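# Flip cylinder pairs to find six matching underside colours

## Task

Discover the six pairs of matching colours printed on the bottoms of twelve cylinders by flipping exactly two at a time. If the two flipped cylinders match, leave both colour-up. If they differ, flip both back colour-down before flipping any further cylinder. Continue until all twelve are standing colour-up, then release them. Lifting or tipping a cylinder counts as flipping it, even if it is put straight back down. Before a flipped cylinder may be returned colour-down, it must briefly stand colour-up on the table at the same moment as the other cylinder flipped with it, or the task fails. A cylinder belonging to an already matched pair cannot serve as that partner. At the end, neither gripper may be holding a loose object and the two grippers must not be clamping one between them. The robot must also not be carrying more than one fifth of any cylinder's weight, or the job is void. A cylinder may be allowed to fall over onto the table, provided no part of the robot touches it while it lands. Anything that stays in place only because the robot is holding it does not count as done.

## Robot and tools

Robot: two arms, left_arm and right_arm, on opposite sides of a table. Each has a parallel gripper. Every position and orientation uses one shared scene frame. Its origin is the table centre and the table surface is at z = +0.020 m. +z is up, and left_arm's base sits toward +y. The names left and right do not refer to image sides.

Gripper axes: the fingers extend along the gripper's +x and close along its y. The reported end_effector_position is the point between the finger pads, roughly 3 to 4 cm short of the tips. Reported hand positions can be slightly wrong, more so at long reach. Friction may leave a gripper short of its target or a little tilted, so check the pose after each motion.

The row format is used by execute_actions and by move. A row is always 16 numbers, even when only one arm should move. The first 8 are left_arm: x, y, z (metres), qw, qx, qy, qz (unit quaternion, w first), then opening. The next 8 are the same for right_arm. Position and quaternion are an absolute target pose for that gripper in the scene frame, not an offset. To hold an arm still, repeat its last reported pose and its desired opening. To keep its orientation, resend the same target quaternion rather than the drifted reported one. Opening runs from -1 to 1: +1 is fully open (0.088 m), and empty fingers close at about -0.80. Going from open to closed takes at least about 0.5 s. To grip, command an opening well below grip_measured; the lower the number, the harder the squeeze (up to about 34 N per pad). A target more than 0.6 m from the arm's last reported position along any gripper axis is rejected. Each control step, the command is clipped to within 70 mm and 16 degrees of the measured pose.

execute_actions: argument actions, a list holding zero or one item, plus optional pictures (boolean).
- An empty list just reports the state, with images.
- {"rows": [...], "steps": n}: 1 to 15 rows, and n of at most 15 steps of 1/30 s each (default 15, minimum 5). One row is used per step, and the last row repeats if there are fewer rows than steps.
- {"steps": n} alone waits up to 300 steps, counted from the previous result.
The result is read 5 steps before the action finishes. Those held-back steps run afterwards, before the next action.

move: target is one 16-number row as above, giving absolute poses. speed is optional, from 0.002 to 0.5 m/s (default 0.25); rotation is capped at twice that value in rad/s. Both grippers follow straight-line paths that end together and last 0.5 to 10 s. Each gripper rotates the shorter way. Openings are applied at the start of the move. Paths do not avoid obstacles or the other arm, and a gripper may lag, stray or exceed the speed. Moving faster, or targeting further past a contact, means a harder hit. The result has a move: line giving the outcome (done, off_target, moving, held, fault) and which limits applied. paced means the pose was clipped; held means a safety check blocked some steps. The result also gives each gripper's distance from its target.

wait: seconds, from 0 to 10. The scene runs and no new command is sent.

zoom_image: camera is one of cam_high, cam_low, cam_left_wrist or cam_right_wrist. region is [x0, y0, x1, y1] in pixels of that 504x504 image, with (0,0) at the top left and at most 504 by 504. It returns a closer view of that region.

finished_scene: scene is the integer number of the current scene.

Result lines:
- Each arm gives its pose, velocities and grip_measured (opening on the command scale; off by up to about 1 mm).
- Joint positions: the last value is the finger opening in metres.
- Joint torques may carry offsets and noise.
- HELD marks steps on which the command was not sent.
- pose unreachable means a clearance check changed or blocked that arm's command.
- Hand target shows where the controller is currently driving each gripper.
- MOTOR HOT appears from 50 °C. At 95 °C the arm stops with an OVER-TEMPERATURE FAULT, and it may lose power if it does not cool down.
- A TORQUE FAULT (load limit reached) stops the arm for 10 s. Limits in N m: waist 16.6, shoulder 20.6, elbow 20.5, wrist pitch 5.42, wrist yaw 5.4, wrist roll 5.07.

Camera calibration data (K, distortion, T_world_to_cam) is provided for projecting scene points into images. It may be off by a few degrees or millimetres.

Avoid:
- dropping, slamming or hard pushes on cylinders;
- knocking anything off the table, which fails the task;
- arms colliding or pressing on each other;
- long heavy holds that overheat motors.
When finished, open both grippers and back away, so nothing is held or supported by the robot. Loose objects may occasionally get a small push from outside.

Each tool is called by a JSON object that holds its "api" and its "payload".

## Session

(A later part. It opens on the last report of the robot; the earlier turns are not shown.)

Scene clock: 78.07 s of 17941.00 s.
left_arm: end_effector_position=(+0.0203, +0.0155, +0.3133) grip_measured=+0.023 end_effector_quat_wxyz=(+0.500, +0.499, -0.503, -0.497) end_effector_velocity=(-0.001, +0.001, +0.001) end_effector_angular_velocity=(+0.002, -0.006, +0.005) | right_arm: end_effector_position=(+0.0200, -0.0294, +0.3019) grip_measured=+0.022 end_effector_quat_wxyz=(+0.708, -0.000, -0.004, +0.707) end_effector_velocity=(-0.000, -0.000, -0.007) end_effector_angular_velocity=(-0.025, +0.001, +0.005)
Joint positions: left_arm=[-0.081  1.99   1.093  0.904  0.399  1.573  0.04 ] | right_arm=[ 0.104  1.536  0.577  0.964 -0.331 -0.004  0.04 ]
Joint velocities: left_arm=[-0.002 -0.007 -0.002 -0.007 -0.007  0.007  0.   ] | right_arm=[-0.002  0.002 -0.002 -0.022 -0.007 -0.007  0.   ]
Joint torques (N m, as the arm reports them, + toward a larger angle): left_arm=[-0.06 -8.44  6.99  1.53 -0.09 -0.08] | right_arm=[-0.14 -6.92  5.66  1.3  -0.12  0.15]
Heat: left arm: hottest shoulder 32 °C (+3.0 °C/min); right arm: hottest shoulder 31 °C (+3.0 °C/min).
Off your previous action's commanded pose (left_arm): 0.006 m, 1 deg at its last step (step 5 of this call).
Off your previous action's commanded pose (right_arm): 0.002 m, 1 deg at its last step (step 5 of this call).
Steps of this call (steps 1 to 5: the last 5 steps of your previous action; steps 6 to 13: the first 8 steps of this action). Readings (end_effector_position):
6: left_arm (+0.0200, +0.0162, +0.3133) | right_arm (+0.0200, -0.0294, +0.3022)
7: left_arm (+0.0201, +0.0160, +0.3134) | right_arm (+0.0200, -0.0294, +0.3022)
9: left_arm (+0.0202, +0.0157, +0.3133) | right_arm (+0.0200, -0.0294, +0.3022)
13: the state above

{"api": "execute_actions", "payload": {"actions": [{"rows":[[0.021,0.012,0.31,0.5,0.5,-0.5,-0.5,-0.4,0.02,-0.03,0.3,0.707,0,0,0.707,0.7]],"steps":6}]}}

{"api": "execute_actions", "payload": {"actions": [{"rows":[[0.019,0.04,0.31,0.5,0.5,-0.5,-0.5,-0.4,0.02,-0.06,0.3,0.707,0,0,0.707,0.7]],"steps":8}]}}

{"api": "move", "payload": {"target": [-0.16,0.295,0.135,0,0.707,0,-0.707,-0.4,0.02,-0.075,0.3,0.707,0,0,0.707,0.7], "speed": 0.45}}

{"api": "move", "payload": {"target": [-0.16,0.295,0.064,0,0.707,0,-0.707,-0.4,0.02,-0.075,0.3,0.707,0,0,0.707,0.7], "speed": 0.12}}

{"api": "execute_actions", "payload": {"actions": [{"rows":[[-0.16,0.295,0.063,0,0.707,0,-0.707,0.6,0.02,-0.075,0.3,0.707,0,0,0.707,0.7]],"steps":15}]}}

{"api": "execute_actions", "payload": {"actions": [{"steps":60}]}}

{"api": "execute_actions", "payload": {"actions": [{"rows":[[-0.16,0.295,0.063,0,0.707,0,-0.707,-0.4,0.02,-0.075,0.3,0.707,0,0,0.707,0.7]],"steps":10}]}}

{"api": "execute_actions", "payload": {"actions": [{"rows":[[-0.16,0.295,0.15,0,0.707,0,-0.707,-0.4,0.02,-0.075,0.3,0.707,0,0,0.707,0.7]],"steps":14}]}}

{"api": "move", "payload": {"target": [0.019,0.03,0.308,0.5,0.5,-0.5,-0.5,-0.4,0.02,-0.07,0.3,0.707,0,0,0.707,0.7], "speed": 0.45}}

{"api": "execute_actions", "payload": {"actions": [{"rows":[[0.019,0.012,0.308,0.5,0.5,-0.5,-0.5,-0.4,0.02,-0.026,0.299,0.707,0,0,0.707,0.7]],"steps":15}]}}

{"api": "execute_actions", "payload": {"actions": [{"rows":[[0.019,0.012,0.308,0.5,0.5,-0.5,-0.5,-0.4,0.02,-0.026,0.299,0.707,0,0,0.707,-0.4]],"steps":13}]}}

Scene clock: 78.70 s of 17941.00 s.
left_arm: end_effector_position=(+0.0204, +0.0154, +0.3134) grip_measured=+0.022 end_effector_quat_wxyz=(+0.500, +0.499, -0.503, -0.497) end_effector_velocity=(-0.000, +0.000, +0.002) end_effector_angular_velocity=(-0.007, +0.005, +0.005) | right_arm: end_effector_position=(+0.0201, -0.0295, +0.3019) grip_measured=+0.022 end_effector_quat_wxyz=(+0.708, -0.000, -0.004, +0.707) end_effector_velocity=(-0.000, -0.000, -0.003) end_effector_angular_velocity=(-0.012, -0.018, +0.005)
Joint positions: left_arm=[-0.081  1.99   1.094  0.904  0.399  1.573  0.04 ] | right_arm=[ 0.103  1.536  0.577  0.964 -0.331 -0.004  0.04 ]
Joint velocities: left_arm=[-0.002 -0.002 -0.002  0.007 -0.007 -0.007 -0.   ] | right_arm=[-0.002  0.002 -0.002 -0.007 -0.007 -0.022 -0.   ]
Joint torques (N m, as the arm reports them, + toward a larger angle): left_arm=[-0.16 -8.8   7.36  1.39 -0.14 -0.08] | right_arm=[-0.15 -6.92  5.67  1.29 -0.12  0.15]
Heat: left arm: hottest shoulder 32 °C (+3.0 °C/min); right arm: hottest shoulder 31 °C (+3.0 °C/min).
Off your previous action's commanded pose (left_arm): 0.006 m, 1 deg at its last step (step 5 of this call).
Off your previous action's commanded pose (right_arm): 0.002 m, 0 deg at its last step (step 5 of this call).
Steps of this call (steps 1 to 5: the last 5 steps of your previous action; steps 6 to 18: nothing new was sent; step 19: the first step of this action). Readings (end_effector_position):
19: the state above

Scene clock: 78.97 s of 17941.00 s.
left_arm: end_effector_position=(+0.0193, +0.0237, +0.3082) grip_measured=+0.022 end_effector_quat_wxyz=(+0.498, +0.501, -0.500, -0.501) end_effector_velocity=(-0.008, +0.105, -0.049) end_effector_angular_velocity=(+0.114, +0.057, -0.005) | right_arm: end_effector_position=(+0.0197, -0.0423, +0.3004) grip_measured=+0.640 end_effector_quat_wxyz=(+0.706, -0.001, -0.003, +0.708) end_effector_velocity=(+0.009, -0.141, -0.010) end_effector_angular_velocity=(-0.021, -0.000, -0.044)
Joint positions: left_arm=[-0.075  1.972  1.053  0.916  0.407  1.573  0.04 ] | right_arm=[ 0.087  1.491  0.531  0.963 -0.352 -0.004  0.07 ]
Joint velocities: left_arm=[ 0.09  -0.247 -0.496  0.125  0.095 -0.007 -0.   ] | right_arm=[-0.198 -0.52  -0.491 -0.051 -0.154 -0.007  0.061]
Joint torques (N m, as the arm reports them, + toward a larger angle): left_arm=[  0.27 -12.3    4.88   1.93   0.1   -0.13] | right_arm=[-0.22 -7.3   5.49  1.17 -0.1   0.16]
Heat: left arm: hottest shoulder 32 °C (+3.0 °C/min); right arm: hottest shoulder 31 °C (+3.0 °C/min).
Off your previous action's commanded pose (left_arm): 0.004 m, 0 deg at its last step (step 5 of this call).
Off your previous action's commanded pose (right_arm): 0.002 m, 0 deg at its last step (step 5 of this call).
Steps of this call (steps 1 to 5: the last 5 steps of your previous action; steps 6 to 8: the first 3 steps of this action). Readings (end_effector_position):
6: left_arm (+0.0202, +0.0168, +0.3112) | right_arm (+0.0195, -0.0323, +0.3018)
7: left_arm (+0.0196, +0.0201, +0.3097) | right_arm (+0.0195, -0.0373, +0.3008)
8: the state above

Scene clock: 81.80 s of 17941.00 s.
left_arm: end_effector_position=(-0.1596, +0.2913, +0.1360) grip_measured=+0.019 end_effector_quat_wxyz=(+0.008, +0.704, -0.002, -0.710) end_effector_velocity=(+0.000, +0.007, -0.003) end_effector_angular_velocity=(+0.036, -0.011, +0.000) | right_arm: end_effector_position=(+0.0204, -0.0724, +0.3023) grip_measured=+0.700 end_effector_quat_wxyz=(+0.707, -0.000, -0.004, +0.707) end_effector_velocity=(-0.000, -0.001, -0.002) end_effector_angular_velocity=(-0.007, -0.019, +0.005)
Joint positions: left_arm=[-0.587  1.584  0.782 -0.754  0.007  1.456  0.04 ] | right_arm=[ 0.04   1.365  0.436  0.935 -0.397 -0.004  0.073]
Joint velocities: left_arm=[-0.007  0.012 -0.002 -0.022 -0.007 -0.007 -0.   ] | right_arm=[-0.002 -0.002 -0.002 -0.007 -0.007 -0.022 -0.   ]
Joint torques (N m, as the arm reports them, + toward a larger angle): left_arm=[-0.25 -4.2   4.74  0.16  0.23 -0.06] | right_arm=[-0.32 -6.62  4.8   1.14 -0.12  0.16]
Heat: left arm: hottest shoulder 32 °C (+2.0 °C/min); right arm: hottest shoulder 31 °C (+2.0 °C/min).
Hand target (left_arm): -0.161, +0.293, +0.134; +0.003, +0.704, +0.003, -0.711
Hand target (right_arm): +0.020, -0.075, +0.300; +0.707, +0.000, +0.000, +0.707
Off your previous action's commanded pose (left_arm): 0.008 m, 1 deg at its last step (step 5 of this call).
Off your previous action's commanded pose (right_arm): 0.007 m, 1 deg at its last step (step 5 of this call).
Off the commanded pose (left_arm): 0.004 m, 1 deg.
Off the commanded pose (right_arm): 0.004 m, 0 deg.
Kept back: nothing.
move: done
camera_calibration (this result's frames):
cam_left_wrist: T_world_to_cam=[[-0.007644, 0.998849, -0.0473436, -0.273139], [0.958176, 0.0208611, 0.28542, 0.140811], [0.286079, -0.0431817, -0.957233, 0.261362], [0, 0, 0, 1]] pos_world=[-0.211779, 0.281173, 0.197063]
cam_right_wrist: T_world_to_cam=[[0.997442, -0.0303131, 0.0647327, -0.0358008], [0.0526153, -0.301623, -0.951974, 0.297992], [0.0483821, 0.952945, -0.299257, 0.238357], [0, 0, 0, 1]] pos_world=[0.00849803, -0.138346, 0.357328]

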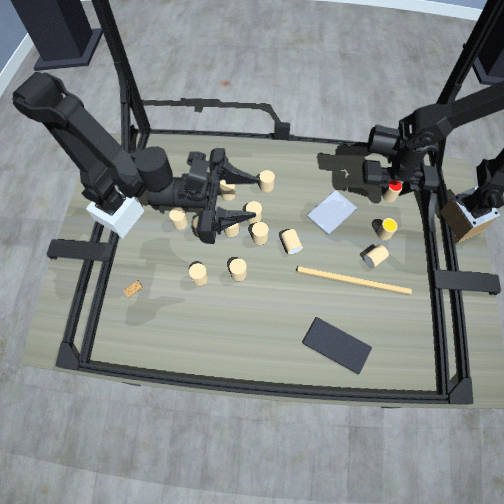

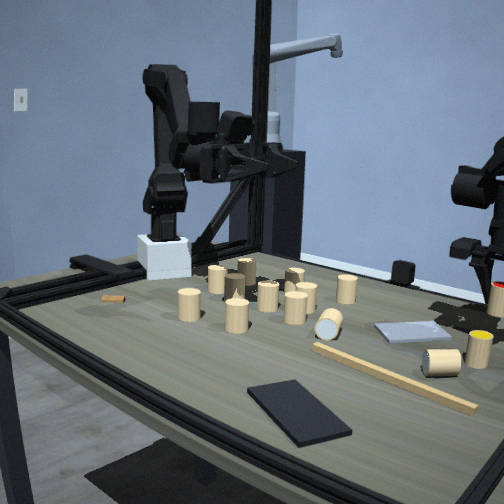

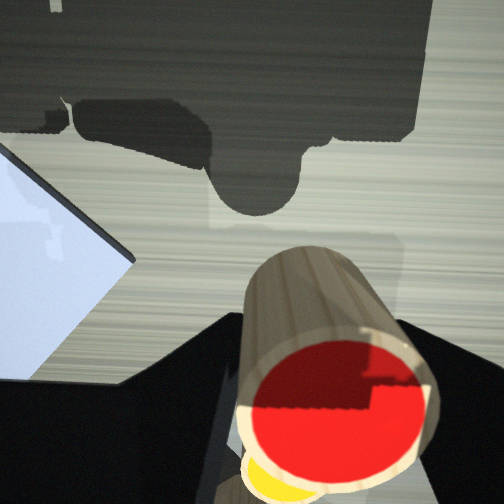

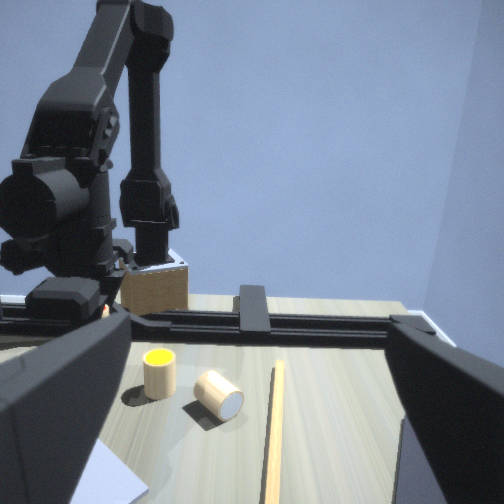

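Scene clock: 82.80 s of 17941.00 s.
left_arm: end_effector_position=(-0.1600, +0.2921, +0.0702) grip_measured=+0.019 end_effector_quat_wxyz=(+0.005, +0.706, -0.003, -0.709) end_effector_velocity=(-0.001, -0.002, -0.001) end_effector_angular_velocity=(-0.016, +0.009, +0.010) | right_arm: end_effector_position=(+0.0204, -0.0725, +0.3023) grip_measured=+0.700 end_effector_quat_wxyz=(+0.707, -0.000, -0.004, +0.707) end_effector_velocity=(-0.000, -0.001, -0.002) end_effector_angular_velocity=(-0.007, +0.010, +0.005)
Joint positions: left_arm=[-0.591  1.784  0.665 -0.441  0.003  1.456  0.04 ] | right_arm=[ 0.04   1.364  0.435  0.935 -0.397 -0.004  0.073]
Joint velocities: left_arm=[ 0.002 -0.002 -0.007  0.022  0.007 -0.007  0.   ] | right_arm=[-0.002 -0.002 -0.002 -0.007 -0.007  0.007 -0.   ]
Joint torques (N m, as the arm reports them, + toward a larger angle): left_arm=[-0.2  -3.64  2.68  1.34 -0.09  0.02] | right_arm=[-0.3  -6.61  4.81  1.16 -0.12  0.15]
Heat: left arm: hottest shoulder 32 °C (+2.0 °C/min); right arm: hottest shoulder 31 °C (+2.0 °C/min).
Hand target (left_arm): -0.160, +0.295, +0.064; -0.000, +0.707, +0.000, -0.707
Hand target (right_arm): +0.020, -0.075, +0.300; +0.707, +0.000, -0.000, +0.707
Off the commanded pose (left_arm): 0.007 m, 1 deg.
Off the commanded pose (right_arm): 0.003 m, 0 deg.
Kept back: nothing.
move: done
camera_calibration (this result's frames):
cam_left_wrist: T_world_to_cam=[[-0.00293077, 0.999011, -0.0443729, -0.276613], [0.957061, 0.0156648, 0.289465, 0.161053], [0.289873, -0.0416192, -0.95616, 0.198582], [0, 0, 0, 1]] pos_world=[-0.212512, 0.282081, 0.130982]
cam_right_wrist: T_world_to_cam=[[0.997442, -0.0303131, 0.0647327, -0.0357642], [0.0526153, -0.301623, -0.951974, 0.297947], [0.0483821, 0.952945, -0.299257, 0.23844], [0, 0, 0, 1]] pos_world=[0.00845995, -0.138436, 0.357307]

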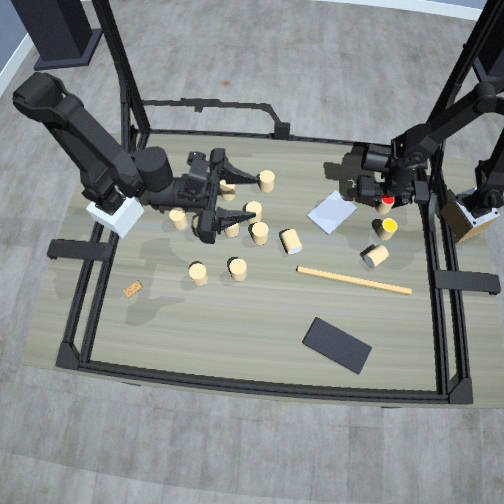

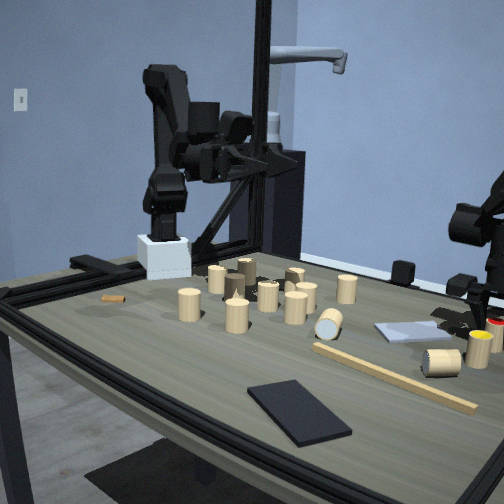

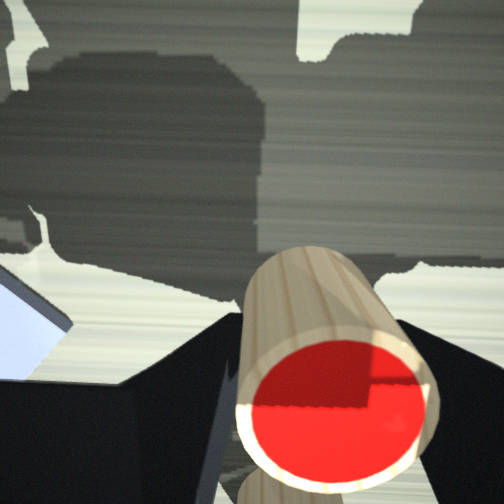

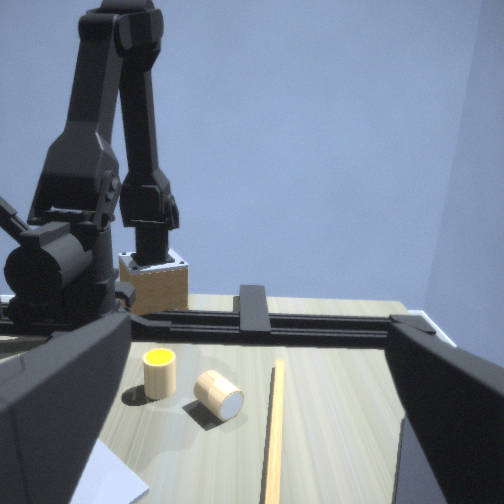

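Scene clock: 83.13 s of 17941.00 s.
left_arm: end_effector_position=(-0.1603, +0.2907, +0.0665) grip_measured=+0.543 end_effector_quat_wxyz=(+0.007, +0.705, -0.005, -0.709) end_effector_velocity=(-0.001, +0.000, +0.001) end_effector_angular_velocity=(+0.002, -0.007, +0.000) | right_arm: end_effector_position=(+0.0203, -0.0725, +0.3021) grip_measured=+0.700 end_effector_quat_wxyz=(+0.707, -0.000, -0.004, +0.707) end_effector_velocity=(-0.000, -0.001, -0.002) end_effector_angular_velocity=(-0.007, -0.005, +0.005)
Joint positions: left_arm=[-0.591  1.799  0.662 -0.418  0.003  1.456  0.066] | right_arm=[ 0.04   1.364  0.435  0.935 -0.397 -0.004  0.073]
Joint velocities: left_arm=[-0.007 -0.002  0.002 -0.007 -0.007 -0.007  0.021] | right_arm=[-0.002 -0.002 -0.002 -0.007 -0.007 -0.007 -0.   ]
Joint torques (N m, as the arm reports them, + toward a larger angle): left_arm=[-0.14 -4.94  3.08  0.38 -0.09  0.05] | right_arm=[-0.31 -6.59  4.81  1.15 -0.13  0.15]
Heat: left arm: hottest shoulder 32 °C (+2.0 °C/min); right arm: hottest shoulder 31 °C (+2.0 °C/min).
Steps of this call (steps 1 to 10: the first 10 steps of this action). Readings (end_effector_position):
1: left_arm (-0.1600, +0.2920, +0.0702) | right_arm (+0.0204, -0.0725, +0.3023)
2: left_arm (-0.1600, +0.2921, +0.0701) | right_arm (+0.0204, -0.0725, +0.3023)
4: left_arm (-0.1604, +0.2893, +0.0690) | right_arm (+0.0204, -0.0725, +0.3023)
8: left_arm (-0.1603, +0.2907, +0.0666) | right_arm (+0.0203, -0.0725, +0.3021)
10: the state above

Scene clock: 85.13 s of 17941.00 s.
left_arm: end_effector_position=(-0.1603, +0.2908, +0.0664) grip_measured=+0.600 end_effector_quat_wxyz=(+0.007, +0.705, -0.005, -0.709) end_effector_velocity=(+0.003, +0.002, +0.000) end_effector_angular_velocity=(+0.005, -0.023, +0.005) | right_arm: end_effector_position=(+0.0203, -0.0725, +0.3021) grip_measured=+0.700 end_effector_quat_wxyz=(+0.707, -0.000, -0.004, +0.707) end_effector_velocity=(-0.000, -0.001, -0.002) end_effector_angular_velocity=(-0.007, -0.005, +0.005)
Joint positions: left_arm=[-0.591  1.799  0.662 -0.418  0.003  1.456  0.068] | right_arm=[ 0.04   1.364  0.435  0.935 -0.397 -0.004  0.073]
Joint velocities: left_arm=[-0.002 -0.002 -0.002 -0.007 -0.022 -0.007 -0.   ] | right_arm=[-0.002 -0.002 -0.002 -0.007 -0.007 -0.007 -0.   ]
Joint torques (N m, as the arm reports them, + toward a larger angle): left_arm=[-0.06 -4.89  2.94  0.42 -0.02  0.  ] | right_arm=[-0.29 -6.57  4.84  1.16 -0.12  0.15]
Heat: left arm: hottest shoulder 32 °C (+2.0 °C/min); right arm: hottest shoulder 31 °C (+2.0 °C/min).
Hand target (left_arm): -0.160, +0.295, +0.063; +0.000, +0.707, -0.000, -0.707
Hand target (right_arm): +0.020, -0.075, +0.300; +0.707, +0.000, +0.000, +0.707
Off the commanded pose (left_arm): 0.005 m, 1 deg.
Off the commanded pose (right_arm): 0.003 m, 0 deg.
Kept back: nothing.
Steps of this call (steps 1 to 5: the last 5 steps of your previous action; steps 6 to 60: nothing new was sent). Readings (end_effector_position):
1: left_arm (-0.1603, +0.2907, +0.0665) | right_arm (+0.0203, -0.0725, +0.3021)
2: left_arm (-0.1603, +0.2907, +0.0665) | right_arm (+0.0203, -0.0725, +0.3021)
4: left_arm (-0.1603, +0.2907, +0.0665) | right_arm (+0.0203, -0.0725, +0.3021)
8: left_arm (-0.1603, +0.2907, +0.0665) | right_arm (+0.0203, -0.0725, +0.3021)
60: the state above

Scene clock: 85.30 s of 17941.00 s.
left_arm: end_effector_position=(-0.1602, +0.2908, +0.0664) grip_measured=+0.013 end_effector_quat_wxyz=(+0.007, +0.706, -0.005, -0.709) end_effector_velocity=(+0.001, +0.026, +0.000) end_effector_angular_velocity=(+0.120, -0.006, -0.010) | right_arm: end_effector_position=(+0.0203, -0.0725, +0.3021) grip_measured=+0.700 end_effector_quat_wxyz=(+0.707, -0.000, -0.004, +0.707) end_effector_velocity=(-0.000, -0.001, -0.002) end_effector_angular_velocity=(-0.007, +0.010, +0.005)
Joint positions: left_arm=[-0.591  1.799  0.662 -0.418  0.003  1.456  0.04 ] | right_arm=[ 0.04   1.364  0.435  0.935 -0.397 -0.004  0.073]
Joint velocities: left_arm=[-0.002 -0.002  0.002 -0.125  0.007  0.007 -0.175] | right_arm=[-0.002 -0.002 -0.002 -0.007 -0.007  0.007 -0.   ]
Joint torques (N m, as the arm reports them, + toward a larger angle): left_arm=[-0.33 -4.91  2.98  0.39 -0.05  0.  ] | right_arm=[-0.29 -6.58  4.85  1.16 -0.12  0.14]
Heat: left arm: hottest shoulder 32 °C (+2.0 °C/min); right arm: hottest shoulder 31 °C (+2.0 °C/min).
Steps of this call (steps 1 to 5: the first 5 steps of this action). Readings (end_effector_position):
1: left_arm (-0.1603, +0.2908, +0.0664) | right_arm (+0.0203, -0.0725, +0.3021)
2: left_arm (-0.1603, +0.2909, +0.0664) | right_arm (+0.0203, -0.0725, +0.3021)
4: left_arm (-0.1603, +0.2908, +0.0664) | right_arm (+0.0203, -0.0725, +0.3021)
5: the state above

Scene clock: 85.77 s of 17941.00 s.
left_arm: end_effector_position=(-0.1599, +0.2929, +0.1369) grip_measured=+0.017 end_effector_quat_wxyz=(+0.004, +0.706, -0.002, -0.708) end_effector_velocity=(+0.003, +0.021, +0.102) end_effector_angular_velocity=(+0.089, -0.017, +0.005) | right_arm: end_effector_position=(+0.0203, -0.0725, +0.3021) grip_measured=+0.700 end_effector_quat_wxyz=(+0.707, -0.000, -0.004, +0.707) end_effector_velocity=(-0.002, -0.000, -0.002) end_effector_angular_velocity=(-0.007, -0.005, +0.010)
Joint positions: left_arm=[-0.591  1.581  0.784 -0.765  0.002  1.456  0.04 ] | right_arm=[ 0.04   1.364  0.435  0.935 -0.397 -0.004  0.073]
Joint velocities: left_arm=[-0.002 -0.247  0.227 -0.564 -0.007 -0.007 -0.   ] | right_arm=[ 0.002 -0.002 -0.002 -0.007 -0.007 -0.007  0.   ]
Joint torques (N m, as the arm reports them, + toward a larger angle): left_arm=[-0.16 -6.06  4.71  0.01 -0.07 -0.02] | right_arm=[-0.3  -6.59  4.86  1.16 -0.12  0.14]
Heat: left arm: hottest shoulder 32 °C (+2.0 °C/min); right arm: hottest shoulder 31 °C (+2.0 °C/min).
Off your previous action's commanded pose (left_arm): 0.006 m, 1 deg at its last step (step 5 of this call).
Off your previous action's commanded pose (right_arm): 0.003 m, 0 deg at its last step (step 5 of this call).
Steps of this call (steps 1 to 5: the last 5 steps of your previous action; steps 6 to 14: the first 9 steps of this action). Readings (end_effector_position):
6: left_arm (-0.1598, +0.2937, +0.0723) | right_arm (+0.0203, -0.0725, +0.3021)
7: left_arm (-0.1590, +0.3002, +0.0807) | right_arm (+0.0203, -0.0725, +0.3021)
9: left_arm (-0.1589, +0.3014, +0.1013) | right_arm (+0.0203, -0.0725, +0.3021)
13: left_arm (-0.1599, +0.2927, +0.1330) | right_arm (+0.0203, -0.0725, +0.3021)
14: the state above

Scene clock: 88.67 s of 17941.00 s.
left_arm: end_effector_position=(+0.0176, +0.0347, +0.3102) grip_measured=+0.016 end_effector_quat_wxyz=(+0.494, +0.502, -0.504, -0.500) end_effector_velocity=(-0.002, -0.001, -0.001) end_effector_angular_velocity=(-0.002, +0.021, -0.010) | right_arm: end_effector_position=(+0.0200, -0.0719, +0.3004) grip_measured=+0.700 end_effector_quat_wxyz=(+0.707, -0.001, -0.002, +0.707) end_effector_velocity=(-0.001, -0.001, -0.006) end_effector_angular_velocity=(-0.025, +0.003, +0.015)
Joint positions: left_arm=[-0.065  1.935  1.007  0.925  0.422  1.585  0.04 ] | right_arm=[ 0.042  1.369  0.435  0.935 -0.394 -0.004  0.073]
Joint velocities: left_arm=[-0.002  0.007  0.002  0.007  0.007 -0.022 -0.   ] | right_arm=[-0.007  0.002 -0.002 -0.022 -0.022 -0.007 -0.   ]
Joint torques (N m, as the arm reports them, + toward a larger angle): left_arm=[ 0.05 -8.49  6.99  1.8   0.16 -0.19] | right_arm=[ 0.28 -4.53  6.9   1.51  0.03  0.13]
Heat: left arm: hottest shoulder 32 °C (+3.0 °C/min); right arm: hottest shoulder 31 °C (+2.0 °C/min).
Hand target (left_arm): +0.020, +0.032, +0.309; +0.495, +0.500, -0.505, -0.499
Hand target (right_arm): +0.020, -0.070, +0.300; +0.707, -0.000, -0.000, +0.707
Off your previous action's commanded pose (left_arm): 0.008 m, 1 deg at its last step (step 5 of this call).
Off your previous action's commanded pose (right_arm): 0.003 m, 0 deg at its last step (step 5 of this call).
Off the commanded pose (left_arm): 0.005 m, 1 deg.
Off the commanded pose (right_arm): 0.002 m, 0 deg.
Kept back: nothing.
move: done
camera_calibration (this result's frames):
cam_left_wrist: T_world_to_cam=[[0.0126756, -0.0300767, -0.999467, 0.323383], [0.958094, 0.286431, 0.00353138, 0.00489615], [0.286172, -0.957629, 0.032447, 0.0910588], [0, 0, 0, 1]] pos_world=[-0.0348485, 0.0955244, 0.320239]
cam_right_wrist: T_world_to_cam=[[0.997586, -0.0303792, 0.0624403, -0.034602], [0.0501711, -0.306327, -0.950603, 0.295668], [0.0480058, 0.951441, -0.304064, 0.238639], [0, 0, 0, 1]] pos_world=[0.00822845, -0.137531, 0.355785]

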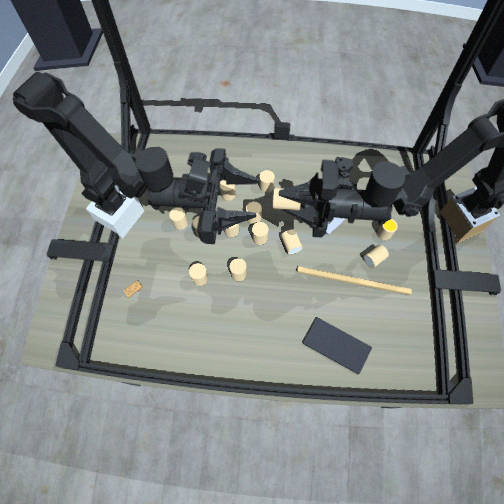

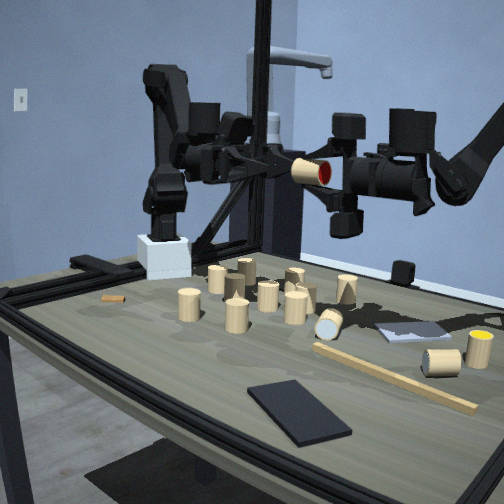

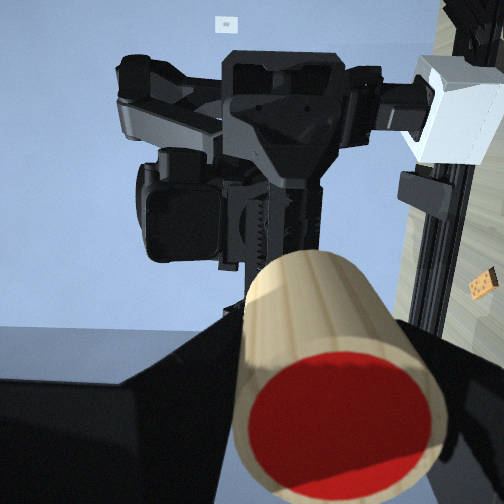

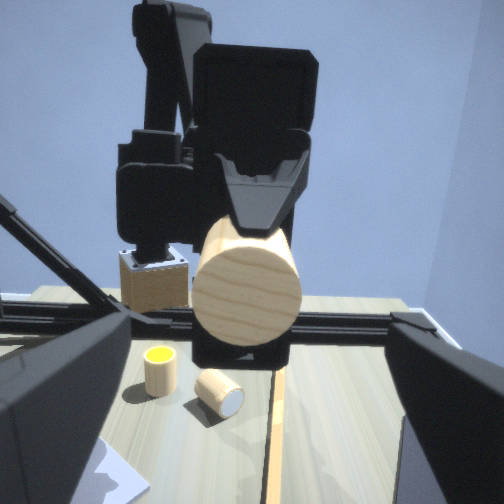

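Scene clock: 89.00 s of 17941.00 s.
left_arm: end_effector_position=(+0.0178, +0.0167, +0.3096) grip_measured=+0.016 end_effector_quat_wxyz=(+0.499, +0.500, -0.502, -0.499) end_effector_velocity=(+0.003, -0.010, -0.005) end_effector_angular_velocity=(+0.020, +0.030, +0.015) | right_arm: end_effector_position=(+0.0193, -0.0321, +0.2977) grip_measured=+0.700 end_effector_quat_wxyz=(+0.707, -0.002, +0.001, +0.707) end_effector_velocity=(+0.006, +0.029, +0.012) end_effector_angular_velocity=(+0.030, -0.003, -0.005)
Joint positions: left_arm=[-0.085  1.989  1.081  0.91   0.397  1.574  0.04 ] | right_arm=[ 0.101  1.533  0.563  0.965 -0.336 -0.004  0.073]
Joint velocities: left_arm=[-0.007  0.032  0.046 -0.037 -0.022 -0.022 -0.   ] | right_arm=[0.017 0.095 0.12  0.007 0.022 0.007 0.   ]
Joint torques (N m, as the arm reports them, + toward a larger angle): left_arm=[-0.35 -9.12  6.93  1.51 -0.12 -0.23] | right_arm=[ 0.28 -5.72  7.2   1.52  0.01  0.11]
Heat: left arm: hottest shoulder 32 °C (+3.0 °C/min); right arm: hottest shoulder 31 °C (+2.0 °C/min).
Steps of this call (steps 1 to 10: the first 10 steps of this action). Readings (end_effector_position):
1: left_arm (+0.0181, +0.0326, +0.3101) | right_arm (+0.0207, -0.0673, +0.3006)
2: left_arm (+0.0189, +0.0290, +0.3110) | right_arm (+0.0201, -0.0598, +0.3011)
4: left_arm (+0.0192, +0.0229, +0.3110) | right_arm (+0.0190, -0.0463, +0.2994)
8: left_arm (+0.0176, +0.0176, +0.3098) | right_arm (+0.0190, -0.0346, +0.2966)
10: the state above

Scene clock: 89.43 s of 17941.00 s.
left_arm: end_effector_position=(+0.0194, +0.0157, +0.3101) grip_measured=+0.015 end_effector_quat_wxyz=(+0.500, +0.501, -0.501, -0.498) end_effector_velocity=(+0.002, -0.001, +0.001) end_effector_angular_velocity=(+0.002, +0.008, +0.020) | right_arm: end_effector_position=(+0.0190, -0.0287, +0.2986) grip_measured=+0.022 end_effector_quat_wxyz=(+0.706, -0.002, -0.000, +0.708) end_effector_velocity=(-0.001, -0.002, -0.003) end_effector_angular_velocity=(-0.011, -0.018, +0.005)
Joint positions: left_arm=[-0.084  1.993  1.087  0.908  0.392  1.574  0.04 ] | right_arm=[ 0.106  1.544  0.576  0.966 -0.333 -0.004  0.04 ]
Joint velocities: left_arm=[-0.002 -0.002  0.002 -0.007 -0.022 -0.007 -0.   ] | right_arm=[-0.002 -0.002 -0.007 -0.007 -0.007 -0.022 -0.   ]
Joint torques (N m, as the arm reports them, + toward a larger angle): left_arm=[-0.3  -8.62  7.18  1.54  0.02 -0.18] | right_arm=[ 0.06 -5.69  7.41  1.49  0.07  0.12]
Heat: left arm: hottest shoulder 32 °C (+3.0 °C/min); right arm: hottest shoulder 31 °C (+2.0 °C/min).
Off your previous action's commanded pose (left_arm): 0.004 m, 0 deg at its last step (step 5 of this call).
Off your previous action's commanded pose (right_arm): 0.004 m, 0 deg at its last step (step 5 of this call).
Steps of this call (steps 1 to 5: the last 5 steps of your previous action; steps 6 to 13: the first 8 steps of this action). Readings (end_effector_position):
6: left_arm (+0.0184, +0.0157, +0.3103) | right_arm (+0.0197, -0.0294, +0.2986)
7: left_arm (+0.0185, +0.0157, +0.3104) | right_arm (+0.0198, -0.0293, +0.2986)
9: left_arm (+0.0186, +0.0156, +0.3103) | right_arm (+0.0200, -0.0290, +0.2985)
13: the state above


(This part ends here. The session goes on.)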